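# Insert the matching relay into the rack's empty slot

## Task

Among the loose relays (small transparent boxes topped by a colored button), pick the one whose button color is the same as the two relays already seated in the black rack. Place it in the rack's free pocket with the button facing up and press it fully down. It must stay there by itself once the robot lets go. The task fails if either relay already in the rack is lifted or leaves the rack.

## Robot and tools

Robot: two arms, left_arm and right_arm. Each has six revolute joints plus a gripper. All positions share one scene frame. The origin is on the tabletop midway between the arms, +x points out over the table, +z points up, and left_arm sits on the +y side. The arm names do not refer to the left or right of any image.

execute_actions takes "actions", a list holding at most one item, plus an optional "pictures" flag (true or false) that controls whether images are returned.
- Empty list: nothing is commanded and the current state is returned.
- Motion item: {"rows": [...], "steps": n}, where n is 1 to 15 and defaults to 15. Each control step lasts 1/30 s. Row k is applied on step k. If there are fewer rows than steps, the last row is repeated.
- Wait item: {"steps": n}, where n is up to 300. No new command is sent. It returns once n steps have passed since the previous result, and your own reply time counts toward those steps.

Each row is one flat list of 14 numbers covering both arms, even if only one arm moves. The order is: left_arm waist, shoulder, elbow, forearm roll, wrist pitch, wrist roll, gripper opening, then the same seven values for right_arm. The six joint values are absolute target angles in radians, in the same convention as the Joint positions line. They are not offsets. The opening runs from -1 (closed) to +1 (fully open, about 0.084 m between the pads).

Stated joint ranges, in column order: waist -6.283 to 6.283; shoulder -2.059 to 2.094; elbow -3.927 to 0.192; forearm roll -6.283 to 6.283; wrist pitch -1.693 to 3.142; wrist roll -6.283 to 6.283. A call is rejected, and nothing is sent, if any target is more than 0.010 rad beyond a stated end and also farther out than that joint's last reported angle. The true ends can sit up to 0.010 rad either side of the stated ones. A target past a true end is cut off at that end, and a "joint sent to its limit" line appears; this line may refer to an earlier, still-running motion. If the line does not appear, the joint may still be at its end.

Motion limits:
- Joint targets move at up to 3.14 rad/s and take 0.16 s to reach that speed.
- The joints of one arm are slowed together, so that from rest they all arrive at the same time.
- Each step, a target is kept within 0.623 rad of the measured angle.
- If the targets would move the gripper more than 70 mm from where it now is, all of them are pulled back toward the measured angles.

While you think or wait, the arms keep moving toward the last row you sent. They stop once everything has nearly stopped moving, or when any step is HELD. After that, only a new action makes them move further.

Result lines:
- The state line gives each arm's end_effector_position (metres) and end_effector_quat_wxyz, plus linear (m/s) and angular (rad/s) velocities, all in the scene frame. The printed position can be off, more so at long reach.
- Joint positions and Joint velocities give one block per arm: six joints (rad, rad/s), then the finger-pad gap (m, m/s).
- grip_measured is the measured opening on the same -1..+1 scale that you command.
- "joint command not followed" means a clearance check changed or blocked joint targets on some steps; the rest of the row still ran.
- HELD marks steps on which your row, or part of it, was not sent.
- A MOTOR HOT warning appears from 65 °C. At 80 °C an OVER-TEMPERATURE FAULT brakes that arm until it cools. Holding a load heats the motors, even while the arm is idle.
- TORQUE FAULT: if contact torque reaches a joint's load limit, that arm stops, backs the joint off slightly, pauses for 10 s and drops the rest of the call. Load limits (N m): waist 45.5, shoulder 45.5, elbow 27.3, forearm roll 27.3, wrist pitch 18.2, wrist roll 18.2. A carried object's weight adds to the load.

Gripper geometry: the fingers extend along the gripper's +z axis and close along its y axis. The reported position is the point between the pads when closed, roughly 2 cm short of the fingertips. Closing pushes the tips about 10 mm further along +z.

To hold a part, keep commanding an opening noticeably below grip_measured; a larger gap squeezes harder. The force is about 24 N per pad for parts up to about 6 cm wide. A fast close can press harder, sometimes enough to force the fingers open. Sending back exactly the grip_measured value still grips, but only weakly.

zoom_image: {"camera": name, "region": [x0, y0, x1, y1]}. The region is in pixels of that camera's latest full image, with (0,0) at the top-left, and may be at most 504x504. It returns a closer, more detailed crop.

Cameras, in the order returned, all 896x504: cam_high, cam_low, cam_left_wrist, cam_right_wrist. Each has a calibration line giving K, distortion D and T_world_to_cam (world to camera, metres), in OpenCV conventions. Fixed cameras may be off by a few degrees and millimetres. Wrist camera poses are derived from the arm's joint readings. Later results list any camera whose numbers have changed.

finished_scene: {"scene": n}, where n is the number of the current scene. It ends that scene for good, reports whether the goal was met, and presents the next task if there is one. Replying without any tool call ends everything.

Things to avoid:
- Dropping the relay or knocking anything off the table.
- Lifting or dislodging the two seated relays.
- Letting the arms collide or press hard on each other.
- Jamming hard into the rack.
- Leaving the relay held up only by the gripper; release it and check that it stays seated.

Occasional disturbances may tug a held part or nudge loose objects. Smooth, quick motion is preferred.

Each tool is called in YAML: its name, and indented under it one key for each argument.

## Session

execute_actions:
  actions: []

Scene clock: 0.00 s of 4800.00 s.
left_arm: end_effector_position=(+0.2911, +0.6387, +0.3403) grip_measured=+1.00 end_effector_quat_wxyz=(+0.010, +0.690, -0.723, -0.019) end_effector_velocity=(-0.000, +0.000, +0.000) end_effector_angular_velocity=(-0.000, -0.000, +0.002) | right_arm: end_effector_position=(+0.3851, -0.0560, +0.2072) grip_measured=+1.00 end_effector_quat_wxyz=(-0.067, +0.209, +0.805, +0.551) end_effector_velocity=(+0.000, -0.000, +0.000) end_effector_angular_velocity=(+0.000, -0.001, -0.001)
Joint positions: left_arm=[ 0.864 -0.118 -1.337  0.035  1.479  2.295  0.084] | right_arm=[-0.058 -0.133 -0.597  1.464  1.128  2.746  0.084]
Joint velocities: left_arm=[ 0.002 -0.     0.    -0.    -0.    -0.001  0.   ] | right_arm=[-0.    -0.    -0.     0.001 -0.001 -0.001  0.   ]
camera_calibration (this result's frames):
cam_left_wrist: T_world_to_cam=[[-0.997284, 0.0575626, 0.0459561, 0.272541], [0.0572876, 0.998331, -0.00727978, -0.578937], [-0.0462985, -0.00462728, -0.998917, 0.484691], [0, 0, 0, 1]] pos_world=[0.327407, 0.564526, 0.467427]
cam_right_wrist: T_world_to_cam=[[0.406249, 0.293807, 0.865239, -0.290066], [0.905479, -0.256644, -0.337995, -0.223345], [0.122753, 0.920767, -0.370298, 0.212693], [0, 0, 0, 1]] pos_world=[0.293965, -0.167937, 0.254247]

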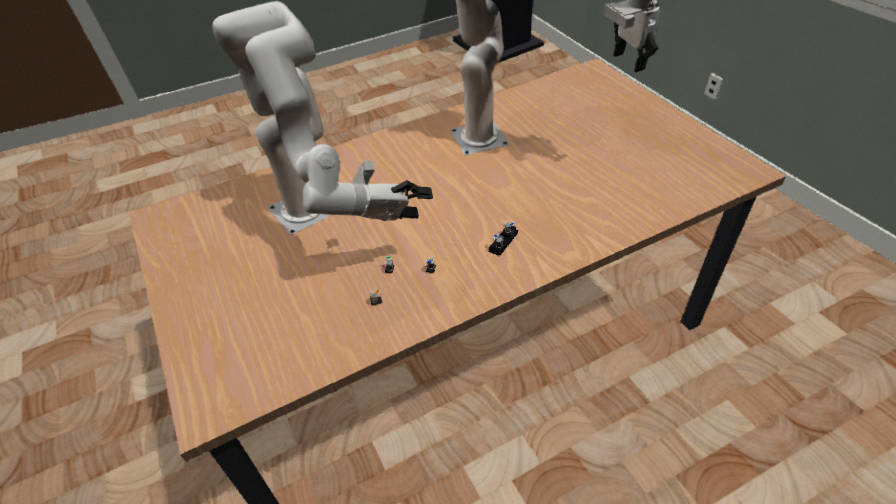

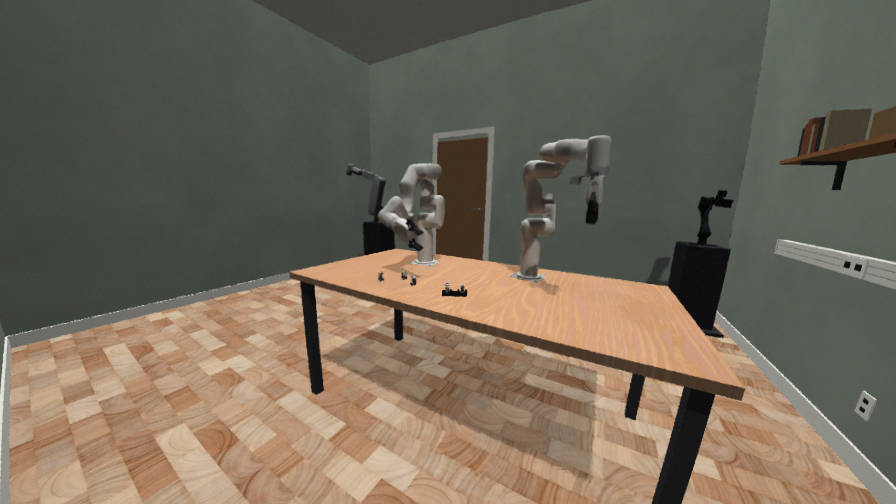

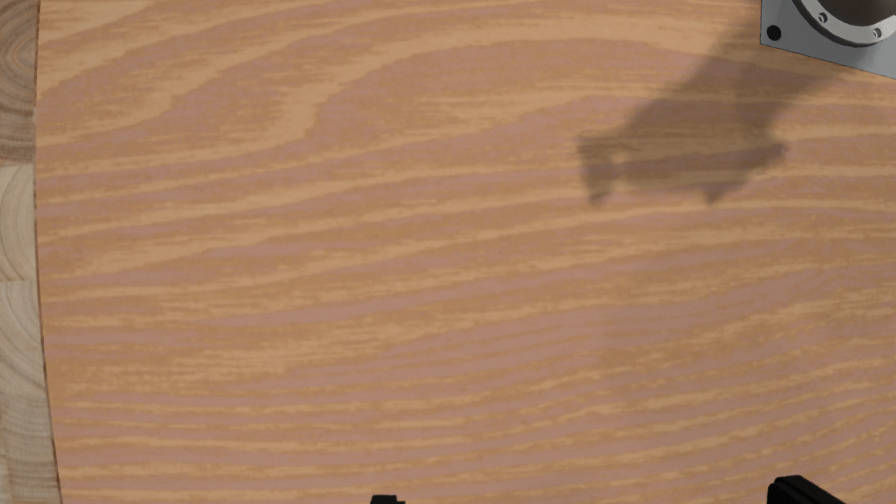

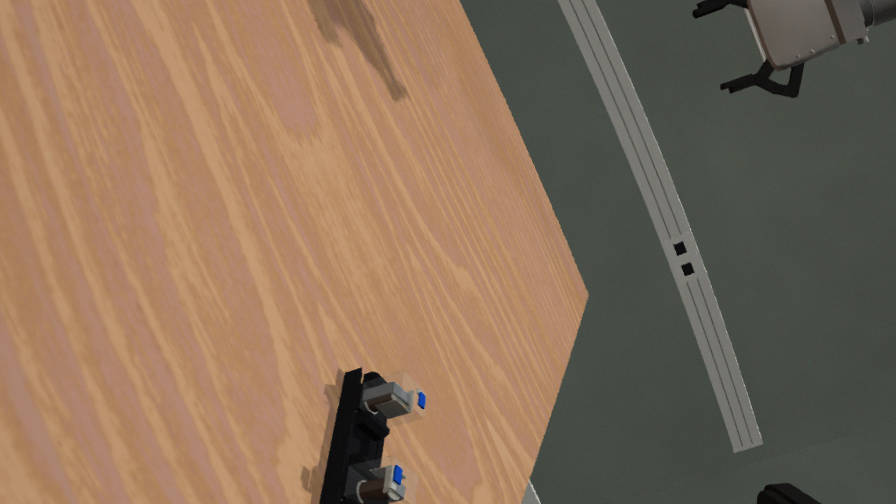

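zoom_image:
  camera: "cam_high"
  region: [350, 200, 550, 320]

Region (350, 200, 550, 320) of cam_high's 896x504 image, scaled by 2.520, with more detail than that image has; it fills the top 302 rows of this view, and the rest is white.

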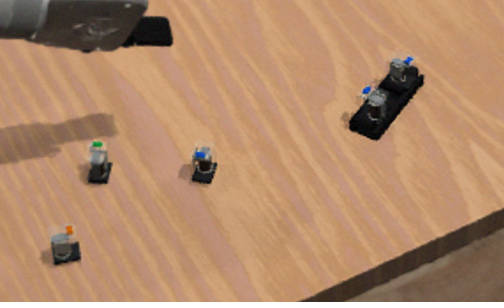

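execute_actions:
  actions:
    - {"rows": [[-0.512, 0.265, -1.247, 0.0, 0.9825, 0.0, 1, -0.85, -0.133, -0.597, 1.464, 1.128, 2.746, 1]], "steps": 15}
  pictures: false

execute_actions:
  actions:
    - {"steps": 20}

Scene clock: 58.37 s of 4800.00 s.
left_arm: end_effector_position=(+0.3980, +0.5510, +0.2716) grip_measured=+1.00 end_effector_quat_wxyz=(+0.004, +0.689, -0.724, -0.013) end_effector_velocity=(+0.195, -0.266, -0.133) end_effector_angular_velocity=(-0.003, -0.031, -0.003) | right_arm: end_effector_position=(+0.4425, -0.2048, +0.2073) grip_measured=+1.00 end_effector_quat_wxyz=(+0.033, +0.349, +0.755, +0.554) end_effector_velocity=(+0.069, -0.366, -0.000) end_effector_angular_velocity=(-0.001, +0.001, -0.832)
Joint positions: left_arm=[ 0.589  0.028 -1.303  0.022  1.291  2.02   0.084] | right_arm=[-0.416 -0.133 -0.597  1.464  1.128  2.746  0.084]
Joint velocities: left_arm=[-0.651  0.27   0.064 -0.025 -0.347 -0.648  0.   ] | right_arm=[-0.833 -0.001  0.001 -0.002  0.     0.001  0.   ]
Steps of this call (steps 1 to 90: nothing new was sent; then 54.87 s passed at rest; steps 91 to 105: all 15 steps of this action). Readings (joint positions):
91: left_arm=[0.864 -0.118 -1.337 0.035 1.479 2.295] | right_arm=[-0.058 -0.133 -0.597 1.464 1.128 2.746]
92: left_arm=[0.861 -0.116 -1.337 0.035 1.475 2.291] | right_arm=[-0.061 -0.133 -0.597 1.464 1.128 2.746]
94: left_arm=[0.827 -0.098 -1.335 0.034 1.447 2.255] | right_arm=[-0.101 -0.133 -0.597 1.464 1.129 2.746]
98: left_arm=[0.739 -0.043 -1.319 0.029 1.383 2.169] | right_arm=[-0.222 -0.133 -0.597 1.464 1.128 2.746]
105: the state above

Scene clock: 59.03 s of 4800.00 s.
left_arm: end_effector_position=(+0.4682, +0.3374, +0.2072) grip_measured=+1.00 end_effector_quat_wxyz=(-0.001, +0.690, -0.724, -0.006) end_effector_velocity=(+0.012, -0.350, -0.066) end_effector_angular_velocity=(-0.007, -0.013, -0.000) | right_arm: end_effector_position=(+0.4376, -0.3946, +0.2072) grip_measured=+1.00 end_effector_quat_wxyz=(+0.149, +0.501, +0.664, +0.535) end_effector_velocity=(-0.005, -0.022, +0.001) end_effector_angular_velocity=(+0.003, -0.002, -0.052)
Joint positions: left_arm=[ 0.144  0.156 -1.273  0.01   1.124  1.575  0.084] | right_arm=[-0.844 -0.133 -0.597  1.464  1.128  2.746  0.084]
Joint velocities: left_arm=[-0.676  0.129  0.03  -0.012 -0.166 -0.672 -0.   ] | right_arm=[-0.053  0.    -0.     0.001  0.003 -0.     0.   ]
Steps of this call (steps 1 to 20: the robot went on to your last target). Readings (joint positions):
1: left_arm=[0.567 0.037 -1.301 0.021 1.279 1.998] | right_arm=[-0.444 -0.133 -0.597 1.464 1.128 2.746]
2: left_arm=[0.545 0.045 -1.299 0.020 1.268 1.976] | right_arm=[-0.472 -0.133 -0.597 1.464 1.128 2.746]
4: left_arm=[0.501 0.061 -1.295 0.019 1.247 1.932] | right_arm=[-0.528 -0.133 -0.597 1.464 1.128 2.746]
8: left_arm=[0.412 0.091 -1.288 0.016 1.209 1.843] | right_arm=[-0.639 -0.133 -0.597 1.464 1.128 2.746]
20: the state above
camera_calibration (this result's frames):
cam_left_wrist: T_world_to_cam=[[-0.998212, 0.0584598, 0.0124482, 0.479731], [0.058355, 0.998259, -0.00862483, -0.289526], [-0.0129308, -0.00788299, -0.999885, 0.34423], [0, 0, 0, 1]] pos_world=[0.500219, 0.26369, 0.335721]
cam_right_wrist: T_world_to_cam=[[0.494985, -0.0794653, 0.86526, -0.39803], [0.458806, -0.821764, -0.337938, -0.385393], [0.737893, 0.56426, -0.370302, 0.108196], [0, 0, 0, 1]] pos_world=[0.294002, -0.409383, 0.254226]

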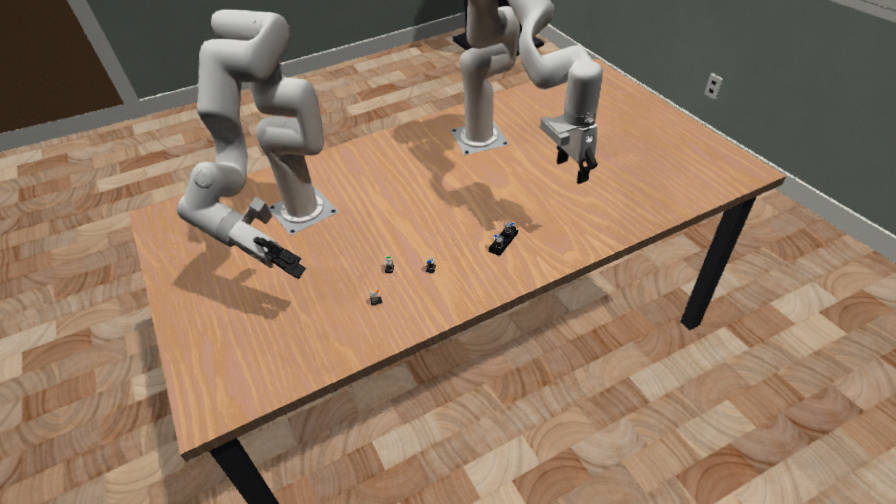

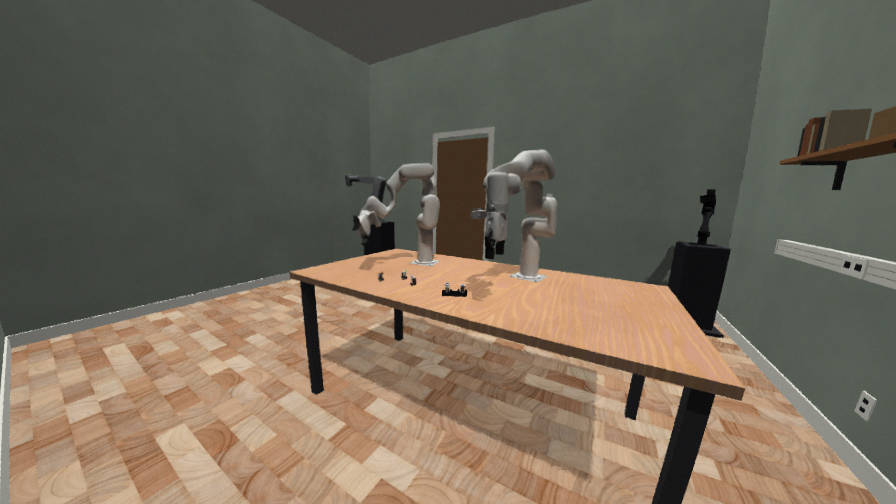

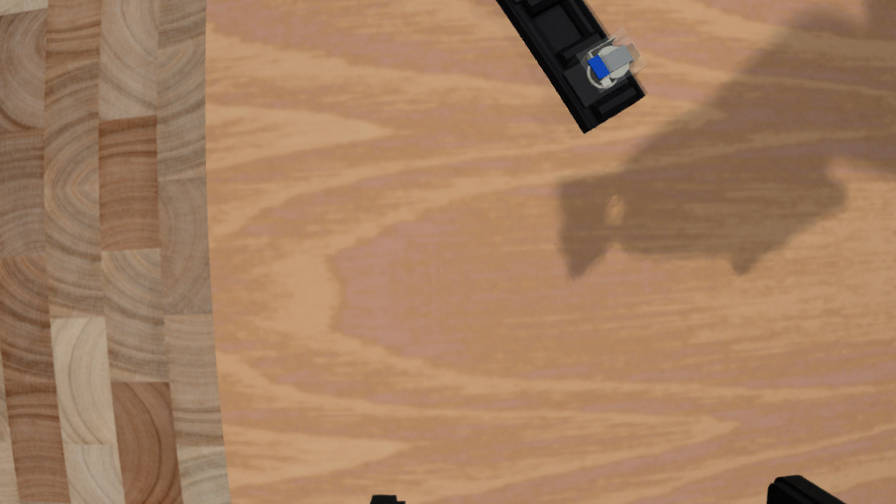

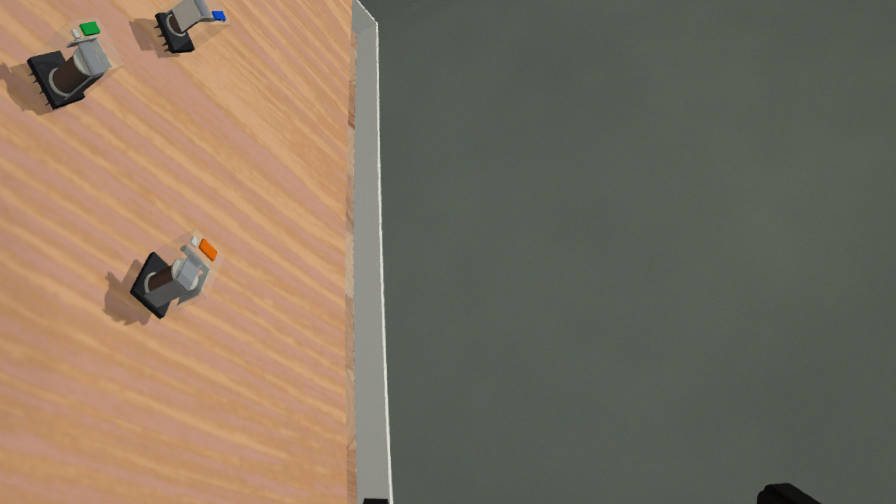

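execute_actions:
  actions:
    - {"steps": 25}

Scene clock: 63.47 s of 4800.00 s.
left_arm: end_effector_position=(+0.3626, +0.0163, +0.1503) grip_measured=+1.00 end_effector_quat_wxyz=(-0.000, +0.940, -0.340, -0.000) end_effector_velocity=(-0.000, -0.000, -0.000) end_effector_angular_velocity=(+0.001, +0.000, -0.001) | right_arm: end_effector_position=(+0.4371, -0.3972, +0.2072) grip_measured=+1.00 end_effector_quat_wxyz=(+0.151, +0.503, +0.662, +0.534) end_effector_velocity=(+0.000, +0.000, +0.001) end_effector_angular_velocity=(-0.001, -0.001, +0.000)
Joint positions: left_arm=[-0.512  0.265 -1.247  0.     0.983  0.     0.084] | right_arm=[-0.85  -0.133 -0.597  1.464  1.128  2.746  0.084]
Joint velocities: left_arm=[-0.001  0.    -0.     0.     0.001 -0.     0.   ] | right_arm=[ 0.    -0.002  0.     0.    -0.    -0.001  0.   ]
Steps of this call (steps 1 to 60: the robot went on to your last target; steps 61 to 120: nothing new was sent; then 0.43 s passed at rest). Readings (joint positions):
1: left_arm=[0.121 0.160 -1.272 0.010 1.119 1.552] | right_arm=[-0.846 -0.133 -0.597 1.464 1.128 2.746]
2: left_arm=[0.099 0.164 -1.271 0.009 1.114 1.530] | right_arm=[-0.847 -0.133 -0.597 1.464 1.128 2.746]
4: left_arm=[0.054 0.172 -1.269 0.009 1.104 1.485] | right_arm=[-0.848 -0.133 -0.597 1.464 1.128 2.746]
8: left_arm=[-0.035 0.186 -1.266 0.007 1.085 1.388] | right_arm=[-0.849 -0.133 -0.597 1.464 1.128 2.746]
120: the state above
All arms were judged still, so your last target was given up. Only a new action makes them travel on or press farther. Fingers that are still opening or closing keep moving.
camera_calibration (this result's frames):
cam_left_wrist: T_world_to_cam=[[-0.648683, -0.761043, 0.00493667, 0.281565], [-0.760996, 0.648532, -0.0170747, 0.340803], [0.009793, -0.0148329, -0.999842, 0.275238], [0, 0, 0, 1]] pos_world=[0.439301, -0.00265606, 0.279624]
cam_right_wrist: T_world_to_cam=[[0.494433, -0.0821855, 0.865321, -0.398857], [0.453996, -0.824521, -0.337718, -0.386285], [0.741231, 0.559832, -0.370359, 0.106882], [0, 0, 0, 1]] pos_world=[0.293356, -0.411116, 0.254269]

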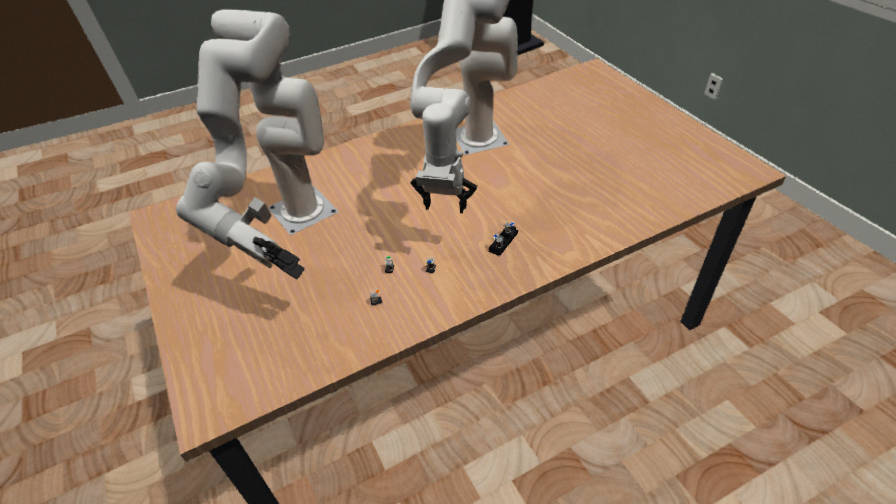

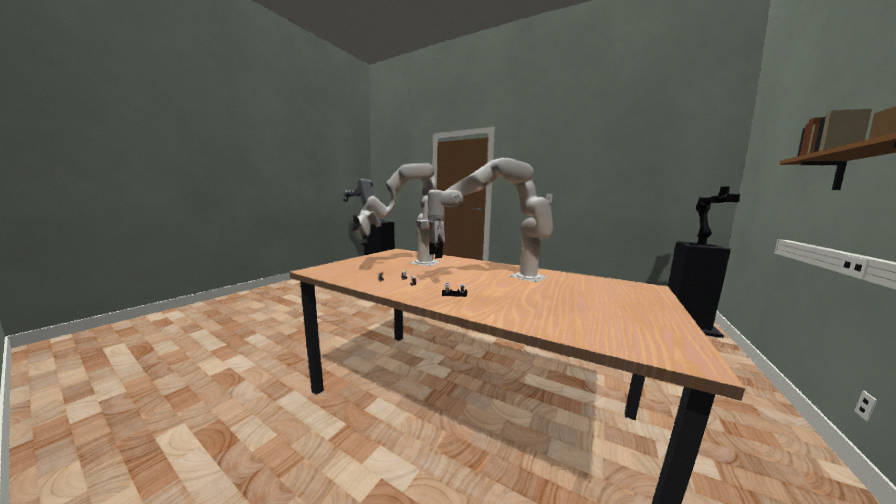

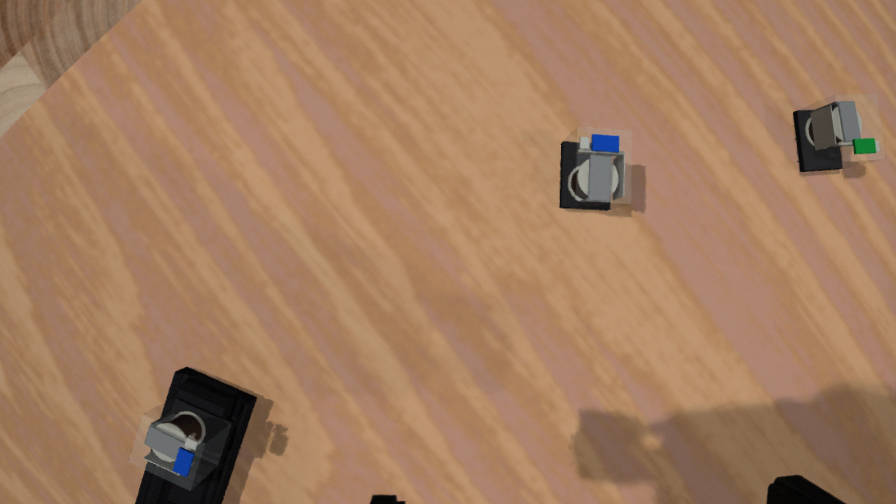

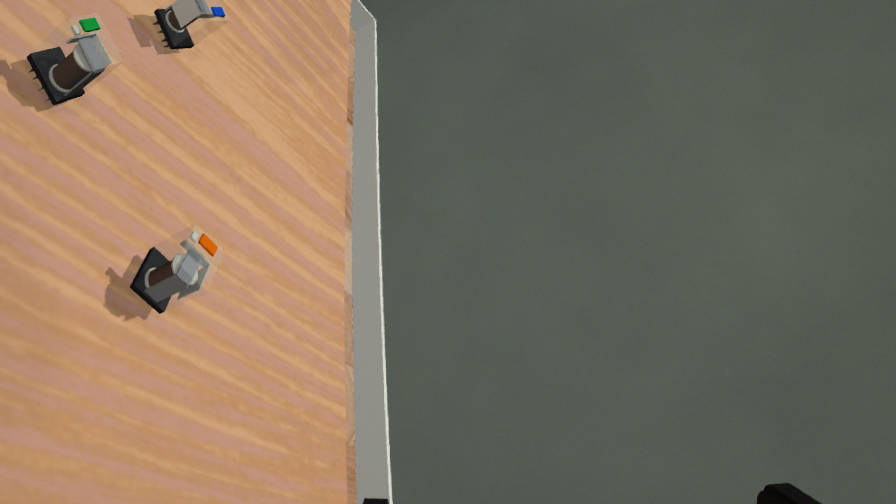

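zoom_image:
  camera: "cam_left_wrist"
  region: [500, 110, 700, 240]

Region (500, 110, 700, 240) of cam_left_wrist's 896x504 image, scaled by 2.520, with more detail than that image has; it fills the top 328 rows of this view, and the rest is white.

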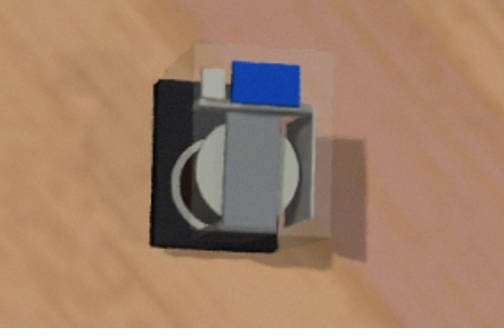

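zoom_image:
  camera: "cam_left_wrist"
  region: [100, 340, 320, 504]

Region (100, 340, 320, 504) of cam_left_wrist's 896x504 image, scaled by 2.291, with more detail than that image has; it fills the top 376 rows of this view, and the rest is white.

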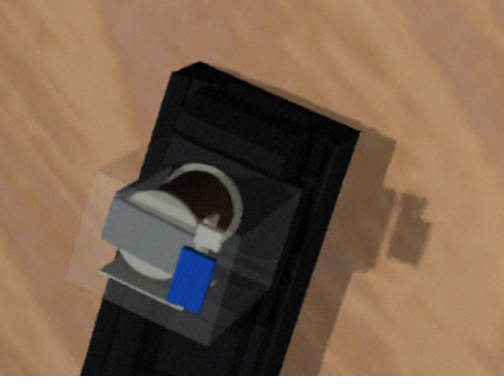

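execute_actions:
  actions:
    - {"rows": [[-0.548, 0.7212, -1.7705, 0.0, 1.0492, -1.549, 1, -0.85, -0.133, -0.597, 1.464, 1.128, 2.746, 1]], "steps": 15}
  pictures: false

execute_actions:
  actions:
    - {"steps": 12}

Scene clock: 125.43 s of 4800.00 s.
left_arm: end_effector_position=(+0.4243, -0.0608, +0.0993) grip_measured=+1.00 end_effector_quat_wxyz=(-0.001, +0.999, +0.045, -0.001) end_effector_velocity=(+0.063, -0.092, -0.093) end_effector_angular_velocity=(+0.009, +0.001, +2.508) | right_arm: end_effector_position=(+0.4371, -0.3972, +0.2072) grip_measured=+1.00 end_effector_quat_wxyz=(+0.151, +0.503, +0.662, +0.534) end_effector_velocity=(-0.000, +0.000, -0.000) end_effector_angular_velocity=(+0.001, +0.001, +0.001)
Joint positions: left_arm=[-0.544  0.663 -1.701 -0.     1.04  -0.817  0.084] | right_arm=[-0.85  -0.133 -0.597  1.464  1.128  2.746  0.084]
Joint velocities: left_arm=[-0.043  0.536 -0.61  -0.     0.08  -2.551 -0.   ] | right_arm=[-0.     0.001 -0.    -0.001  0.001  0.     0.   ]
Steps of this call (steps 1 to 90: nothing new was sent; then 58.47 s passed at rest; steps 91 to 105: all 15 steps of this action). Readings (joint positions):
91: left_arm=[-0.512 0.265 -1.247 0.000 0.983 -0.000] | right_arm=[-0.850 -0.133 -0.597 1.464 1.128 2.746]
92: left_arm=[-0.512 0.267 -1.250 0.000 0.983 -0.005] | right_arm=[-0.850 -0.133 -0.597 1.464 1.128 2.746]
94: left_arm=[-0.514 0.298 -1.289 0.000 0.989 -0.052] | right_arm=[-0.850 -0.133 -0.597 1.464 1.128 2.746]
98: left_arm=[-0.527 0.455 -1.466 -0.000 1.010 -0.274] | right_arm=[-0.850 -0.133 -0.597 1.464 1.128 2.746]
105: the state above

Scene clock: 125.83 s of 4800.00 s.
left_arm: end_effector_position=(+0.4320, -0.0713, +0.0912) grip_measured=+1.00 end_effector_quat_wxyz=(+0.001, +0.922, +0.388, +0.000) end_effector_velocity=(-0.001, -0.000, -0.004) end_effector_angular_velocity=(+0.005, +0.007, +0.274) | right_arm: end_effector_position=(+0.4371, -0.3972, +0.2072) grip_measured=+1.00 end_effector_quat_wxyz=(+0.151, +0.503, +0.662, +0.534) end_effector_velocity=(-0.000, +0.000, -0.000) end_effector_angular_velocity=(-0.000, +0.001, +0.000)
Joint positions: left_arm=[-0.548  0.72  -1.77   0.     1.049 -1.527  0.084] | right_arm=[-0.85  -0.133 -0.597  1.464  1.128  2.746  0.084]
Joint velocities: left_arm=[-0.001  0.011 -0.007 -0.001  0.004 -0.275 -0.   ] | right_arm=[-0.     0.001  0.    -0.001 -0.    -0.001  0.   ]
Steps of this call (steps 1 to 12: the robot went on to your last target). Readings (joint positions):
1: left_arm=[-0.545 0.679 -1.719 -0.000 1.043 -0.903] | right_arm=[-0.850 -0.133 -0.597 1.464 1.128 2.746]
2: left_arm=[-0.546 0.691 -1.733 -0.000 1.045 -0.988] | right_arm=[-0.850 -0.133 -0.597 1.464 1.128 2.746]
4: left_arm=[-0.547 0.707 -1.752 -0.000 1.047 -1.158] | right_arm=[-0.850 -0.133 -0.597 1.464 1.128 2.746]
8: left_arm=[-0.548 0.717 -1.767 -0.000 1.049 -1.430] | right_arm=[-0.850 -0.133 -0.597 1.464 1.128 2.746]
12: the state above
camera_calibration (this result's frames):
cam_left_wrist: T_world_to_cam=[[0.707023, -0.707165, 0.00603749, -0.321793], [-0.706993, -0.707001, -0.0176303, 0.32948], [0.016736, 0.00819653, -0.999826, 0.212834], [0, 0, 0, 1]] pos_world=[0.456893, 0.00363735, 0.220549]
cam_right_wrist: T_world_to_cam=[[0.494434, -0.0821857, 0.865321, -0.398857], [0.453996, -0.82452, -0.337718, -0.386285], [0.741231, 0.559832, -0.370359, 0.106882], [0, 0, 0, 1]] pos_world=[0.293356, -0.411116, 0.254269]

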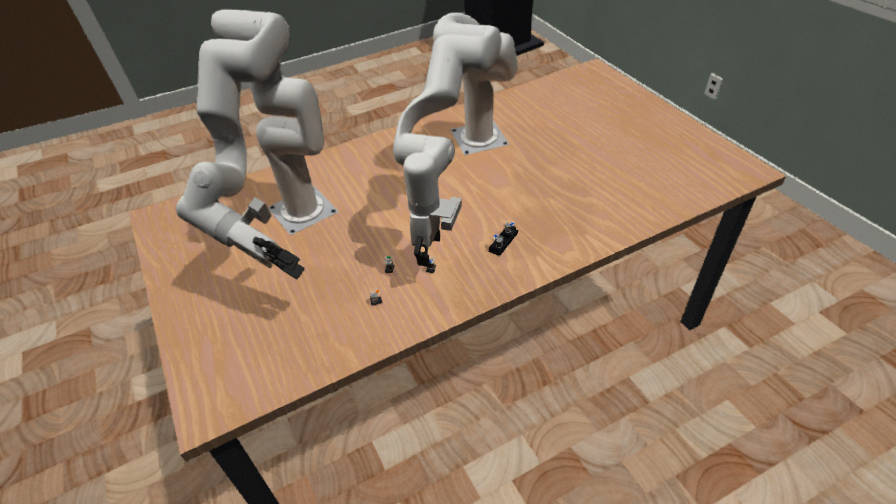

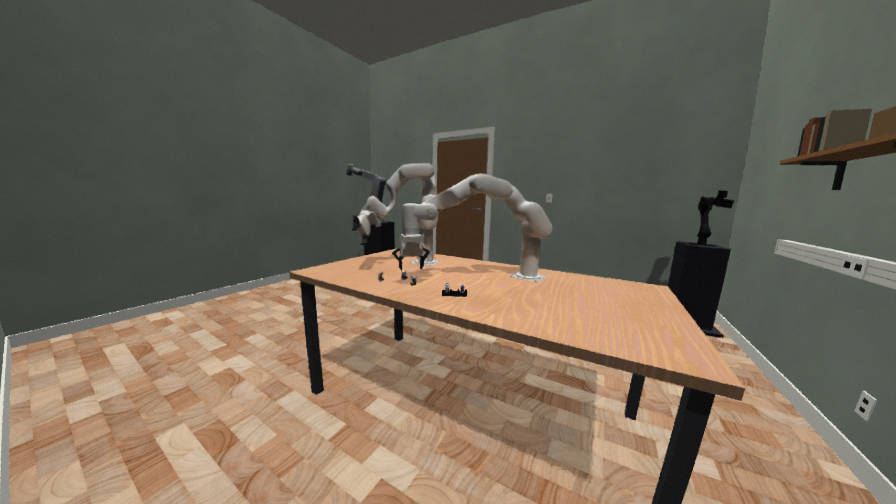

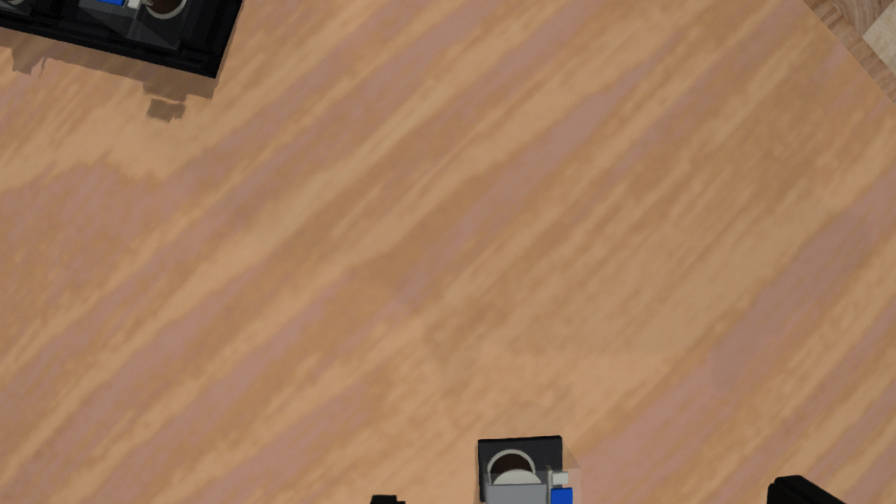

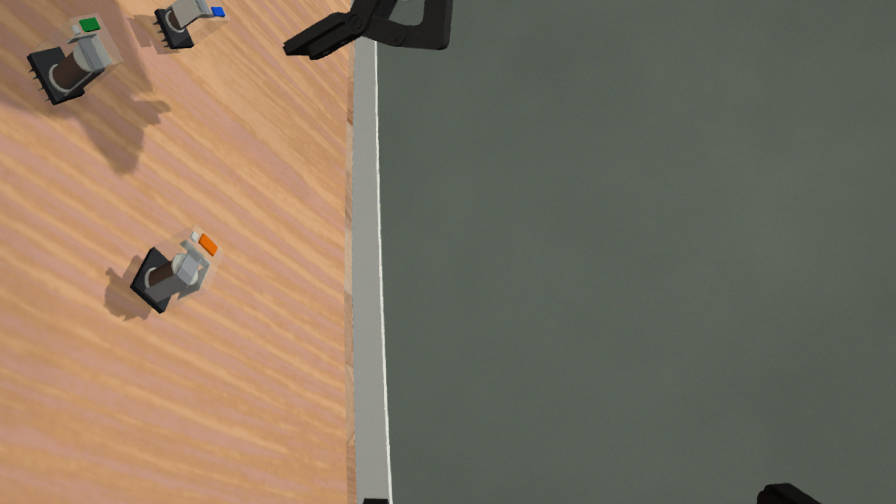

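zoom_image:
  camera: "cam_left_wrist"
  region: [440, 404, 640, 504]

Region (440, 404, 640, 504) of cam_left_wrist's 896x504 image, scaled by 2.520, with more detail than that image has.

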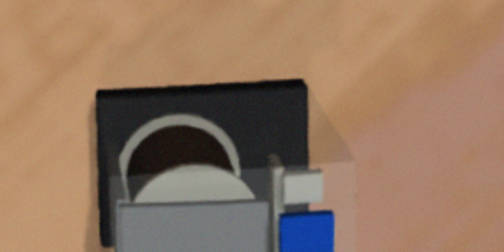

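execute_actions:
  actions:
    - {"rows": [[-0.5502, 0.6746, -1.6930, 0.0, 1.0184, -1.5515, 1, -0.85, -0.133, -0.597, 1.464, 1.128, 2.746, 1]], "steps": 15}

Scene clock: 199.07 s of 4800.00 s.
left_arm: end_effector_position=(+0.4222, -0.0645, +0.0904) grip_measured=+1.00 end_effector_quat_wxyz=(-0.000, +0.917, +0.398, -0.000) end_effector_velocity=(-0.002, +0.000, -0.000) end_effector_angular_velocity=(+0.001, +0.000, -0.002) | right_arm: end_effector_position=(+0.4371, -0.3972, +0.2072) grip_measured=+1.00 end_effector_quat_wxyz=(+0.151, +0.503, +0.662, +0.534) end_effector_velocity=(+0.000, +0.000, -0.000) end_effector_angular_velocity=(+0.000, -0.000, +0.000)
Joint positions: left_arm=[-0.55   0.675 -1.694  0.     1.019 -1.551  0.084] | right_arm=[-0.85  -0.133 -0.597  1.464  1.128  2.746  0.084]
Joint velocities: left_arm=[-0.001 -0.005  0.008  0.    -0.003  0.001 -0.   ] | right_arm=[ 0.     0.001  0.     0.001  0.    -0.002  0.   ]
Steps of this call (steps 1 to 30: the robot went on to your last target; steps 31 to 90: nothing new was sent; then 69.73 s passed at rest; steps 91 to 105: all 15 steps of this action). Readings (joint positions):
91: left_arm=[-0.548 0.721 -1.770 -0.000 1.049 -1.549] | right_arm=[-0.850 -0.133 -0.597 1.464 1.128 2.746]
92: left_arm=[-0.548 0.719 -1.767 -0.000 1.047 -1.549] | right_arm=[-0.850 -0.133 -0.597 1.464 1.128 2.746]
94: left_arm=[-0.549 0.704 -1.740 0.000 1.037 -1.550] | right_arm=[-0.850 -0.133 -0.597 1.464 1.128 2.746]
98: left_arm=[-0.550 0.681 -1.704 -0.000 1.023 -1.551] | right_arm=[-0.850 -0.133 -0.597 1.464 1.128 2.746]
105: the state above
camera_calibration (this result's frames):
cam_left_wrist: T_world_to_cam=[[0.722515, -0.691339, 0.00474016, -0.315376], [-0.69118, -0.722469, -0.0175628, 0.319677], [0.0155665, 0.00941309, -0.999835, 0.212744], [0, 0, 0, 1]] pos_world=[0.445507, 0.0109223, 0.219818]
cam_right_wrist: T_world_to_cam=[[0.494434, -0.0821855, 0.865321, -0.398857], [0.453996, -0.82452, -0.337718, -0.386285], [0.741231, 0.559832, -0.370359, 0.106883], [0, 0, 0, 1]] pos_world=[0.293356, -0.411116, 0.254269]

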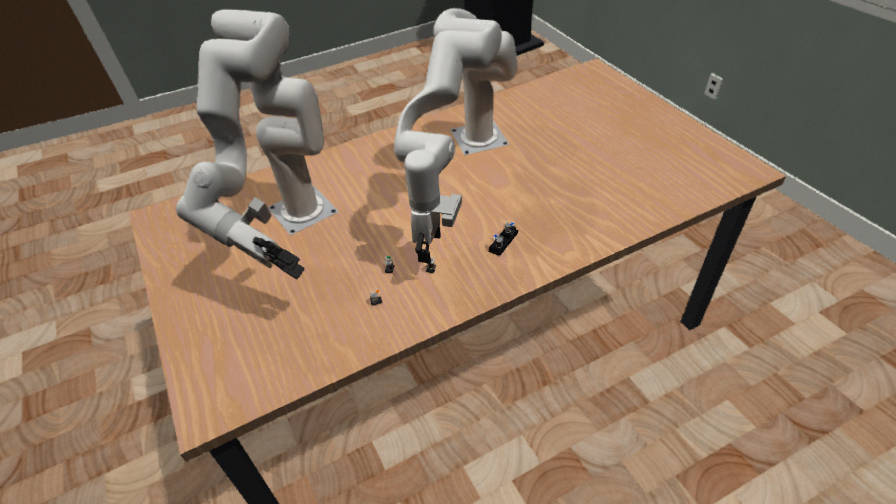

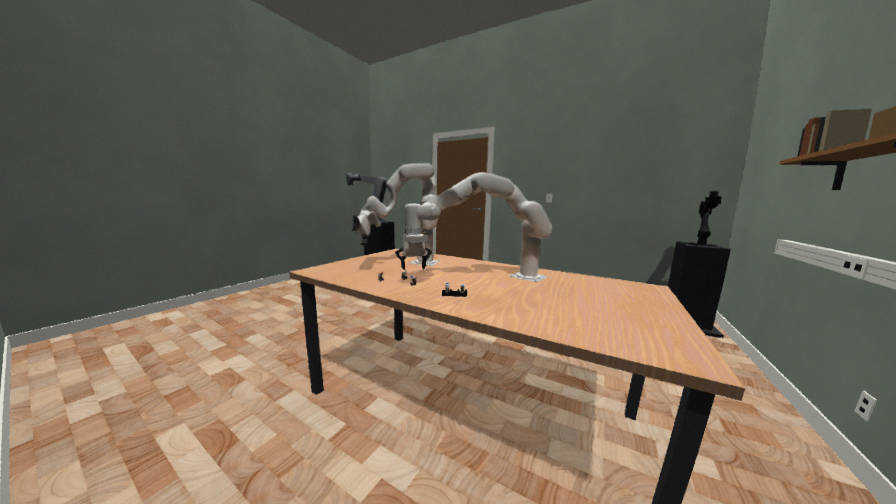

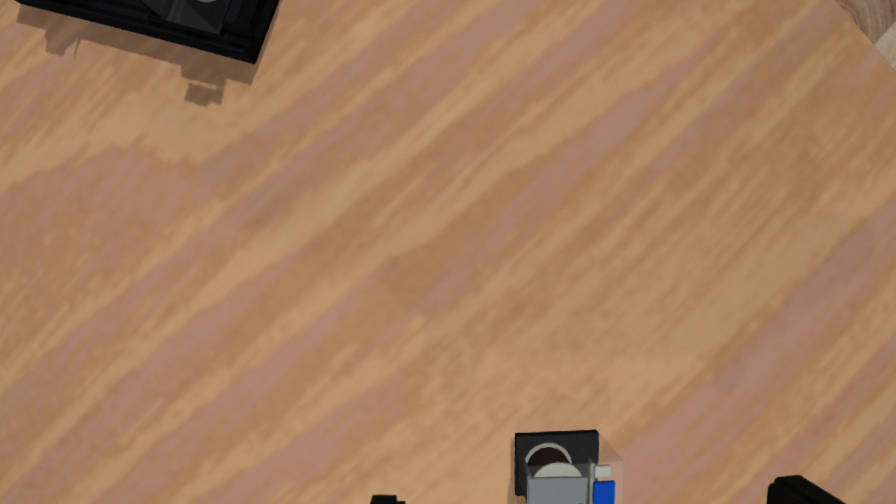

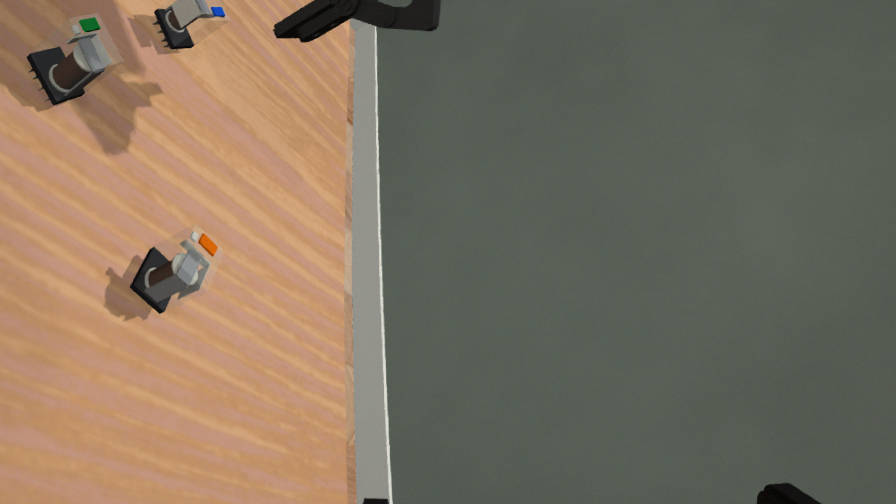

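execute_actions:
  actions:
    - {"rows": [[-0.5502, 0.7636, -1.6626, 0.0, 0.8990, -1.5515, 1, -0.85, -0.133, -0.597, 1.464, 1.128, 2.746, 1]], "steps": 15}

Scene clock: 218.17 s of 4800.00 s.
left_arm: end_effector_position=(+0.4231, -0.0653, +0.0341) grip_measured=+1.00 end_effector_quat_wxyz=(+0.002, +0.917, +0.398, +0.001) end_effector_velocity=(-0.002, +0.002, -0.008) end_effector_angular_velocity=(+0.003, +0.003, +0.000) | right_arm: end_effector_position=(+0.4371, -0.3972, +0.2072) grip_measured=+1.00 end_effector_quat_wxyz=(+0.151, +0.503, +0.662, +0.534) end_effector_velocity=(+0.000, -0.000, -0.000) end_effector_angular_velocity=(+0.001, +0.001, -0.001)
Joint positions: left_arm=[-0.55   0.761 -1.665 -0.     0.9   -1.551  0.084] | right_arm=[-0.85  -0.133 -0.597  1.464  1.128  2.746  0.084]
Joint velocities: left_arm=[ 0.     0.009  0.009  0.    -0.013 -0.    -0.   ] | right_arm=[-0.     0.001 -0.     0.    -0.001  0.001  0.   ]
Steps of this call (steps 1 to 15: the robot went on to your last target; steps 16 to 90: nothing new was sent; then 15.60 s passed at rest; steps 91 to 105: all 15 steps of this action). Readings (joint positions):
91: left_arm=[-0.550 0.675 -1.693 -0.000 1.018 -1.552] | right_arm=[-0.850 -0.133 -0.597 1.464 1.128 2.746]
92: left_arm=[-0.550 0.677 -1.693 -0.000 1.014 -1.552] | right_arm=[-0.850 -0.133 -0.597 1.464 1.128 2.746]
94: left_arm=[-0.550 0.697 -1.689 -0.000 0.977 -1.551] | right_arm=[-0.850 -0.133 -0.597 1.464 1.128 2.746]
98: left_arm=[-0.550 0.756 -1.661 0.000 0.920 -1.552] | right_arm=[-0.850 -0.133 -0.597 1.464 1.128 2.746]
105: the state above
camera_calibration (this result's frames):
cam_left_wrist: T_world_to_cam=[[0.722496, -0.691315, 0.00911141, -0.316498], [-0.691119, -0.722525, -0.0176855, 0.318682], [0.0188095, 0.00648067, -0.999802, 0.154831], [0, 0, 0, 1]] pos_world=[0.446003, 0.0104527, 0.16332]
cam_right_wrist: T_world_to_cam=[[0.494434, -0.0821854, 0.865321, -0.398857], [0.453996, -0.824521, -0.337718, -0.386285], [0.741231, 0.559832, -0.370359, 0.106883], [0, 0, 0, 1]] pos_world=[0.293356, -0.411116, 0.254269]

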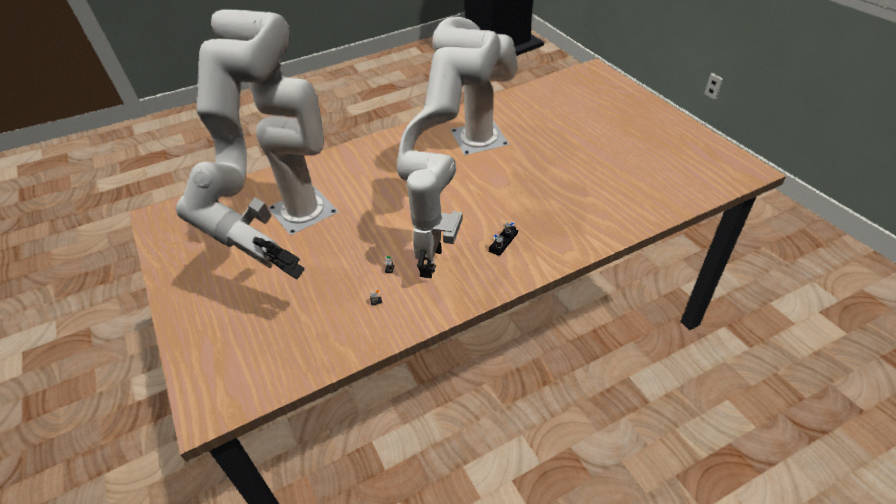

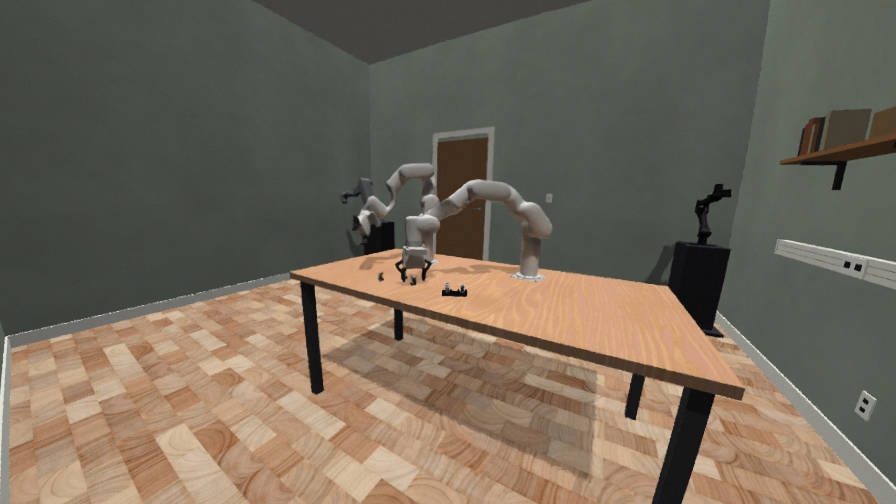

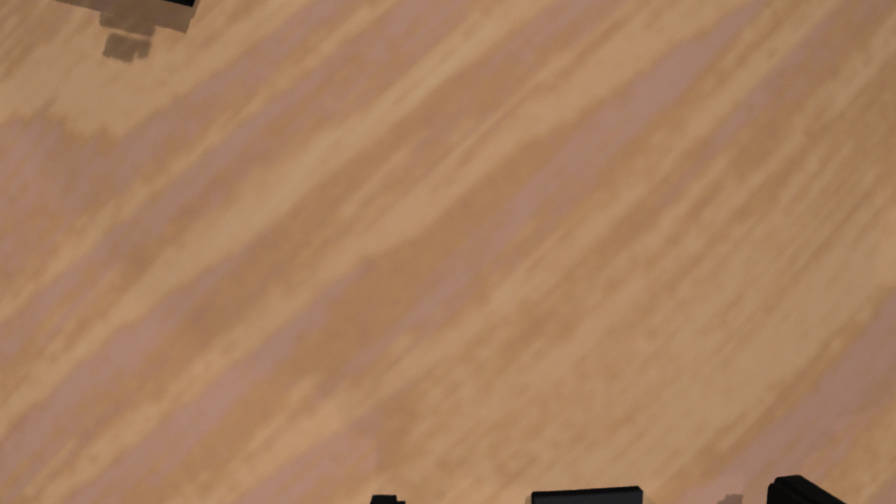

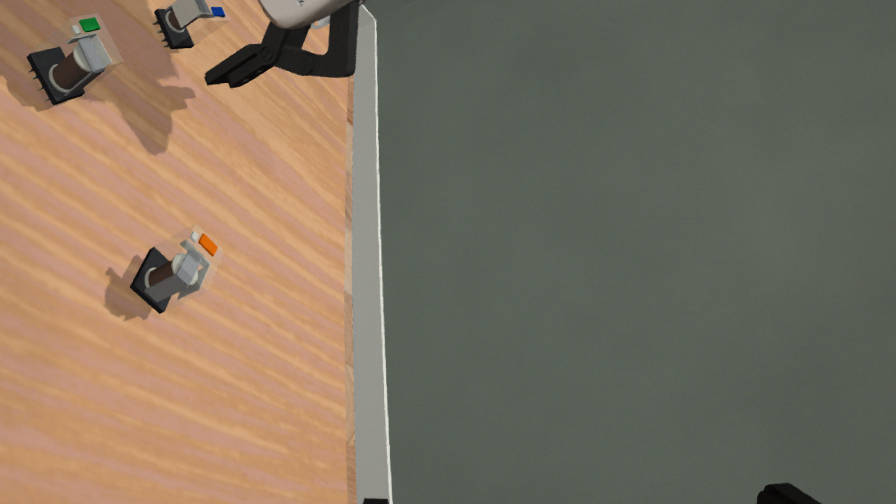

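execute_actions:
  actions:
    - {"rows": [[-0.5502, 0.7636, -1.6626, 0.0, 0.8990, -1.5515, 0.7, -0.85, -0.133, -0.597, 1.464, 1.128, 2.746, 1], [-0.5502, 0.7636, -1.6626, 0.0, 0.8990, -1.5515, 0.4, -0.85, -0.133, -0.597, 1.464, 1.128, 2.746, 1], [-0.5502, 0.7636, -1.6626, 0.0, 0.8990, -1.5515, 0.1, -0.85, -0.133, -0.597, 1.464, 1.128, 2.746, 1], [-0.5502, 0.7636, -1.6626, 0.0, 0.8990, -1.5515, -0.1, -0.85, -0.133, -0.597, 1.464, 1.128, 2.746, 1], [-0.5502, 0.7636, -1.6626, 0.0, 0.8990, -1.5515, -0.25, -0.85, -0.133, -0.597, 1.464, 1.128, 2.746, 1], [-0.5502, 0.7636, -1.6626, 0.0, 0.8990, -1.5515, -0.4, -0.85, -0.133, -0.597, 1.464, 1.128, 2.746, 1], [-0.5502, 0.7636, -1.6626, 0.0, 0.8990, -1.5515, -0.5, -0.85, -0.133, -0.597, 1.464, 1.128, 2.746, 1], [-0.5502, 0.7636, -1.6626, 0.0, 0.8990, -1.5515, -0.6, -0.85, -0.133, -0.597, 1.464, 1.128, 2.746, 1]], "steps": 15}
  pictures: false

Scene clock: 235.33 s of 4800.00 s.
left_arm: end_effector_position=(+0.4221, -0.0644, +0.0316) grip_measured=-0.38 end_effector_quat_wxyz=(+0.000, +0.917, +0.398, +0.000) end_effector_velocity=(+0.001, +0.000, +0.000) end_effector_angular_velocity=(-0.001, -0.001, +0.001) | right_arm: end_effector_position=(+0.4371, -0.3972, +0.2072) grip_measured=+1.00 end_effector_quat_wxyz=(+0.151, +0.503, +0.662, +0.534) end_effector_velocity=(+0.000, -0.000, +0.001) end_effector_angular_velocity=(+0.001, -0.000, -0.003)
Joint positions: left_arm=[-0.55   0.764 -1.663 -0.     0.899 -1.551  0.027] | right_arm=[-0.85  -0.133 -0.597  1.464  1.128  2.746  0.084]
Joint velocities: left_arm=[ 0.001 -0.    -0.     0.    -0.002  0.     0.   ] | right_arm=[-0.    -0.002 -0.     0.001 -0.001  0.003  0.   ]
Steps of this call (steps 1 to 15: the robot went on to your last target; steps 16 to 90: nothing new was sent; then 13.67 s passed at rest; steps 91 to 105: all 15 steps of this action). Readings (joint positions):
91: left_arm=[-0.550 0.764 -1.663 0.000 0.899 -1.552] | right_arm=[-0.850 -0.133 -0.597 1.464 1.128 2.746]
92: left_arm=[-0.550 0.764 -1.663 0.000 0.899 -1.551] | right_arm=[-0.850 -0.133 -0.597 1.464 1.128 2.746]
94: left_arm=[-0.550 0.764 -1.663 -0.000 0.899 -1.552] | right_arm=[-0.850 -0.133 -0.597 1.464 1.128 2.746]
98: left_arm=[-0.550 0.764 -1.663 0.000 0.899 -1.552] | right_arm=[-0.850 -0.133 -0.597 1.464 1.128 2.746]
105: the state above


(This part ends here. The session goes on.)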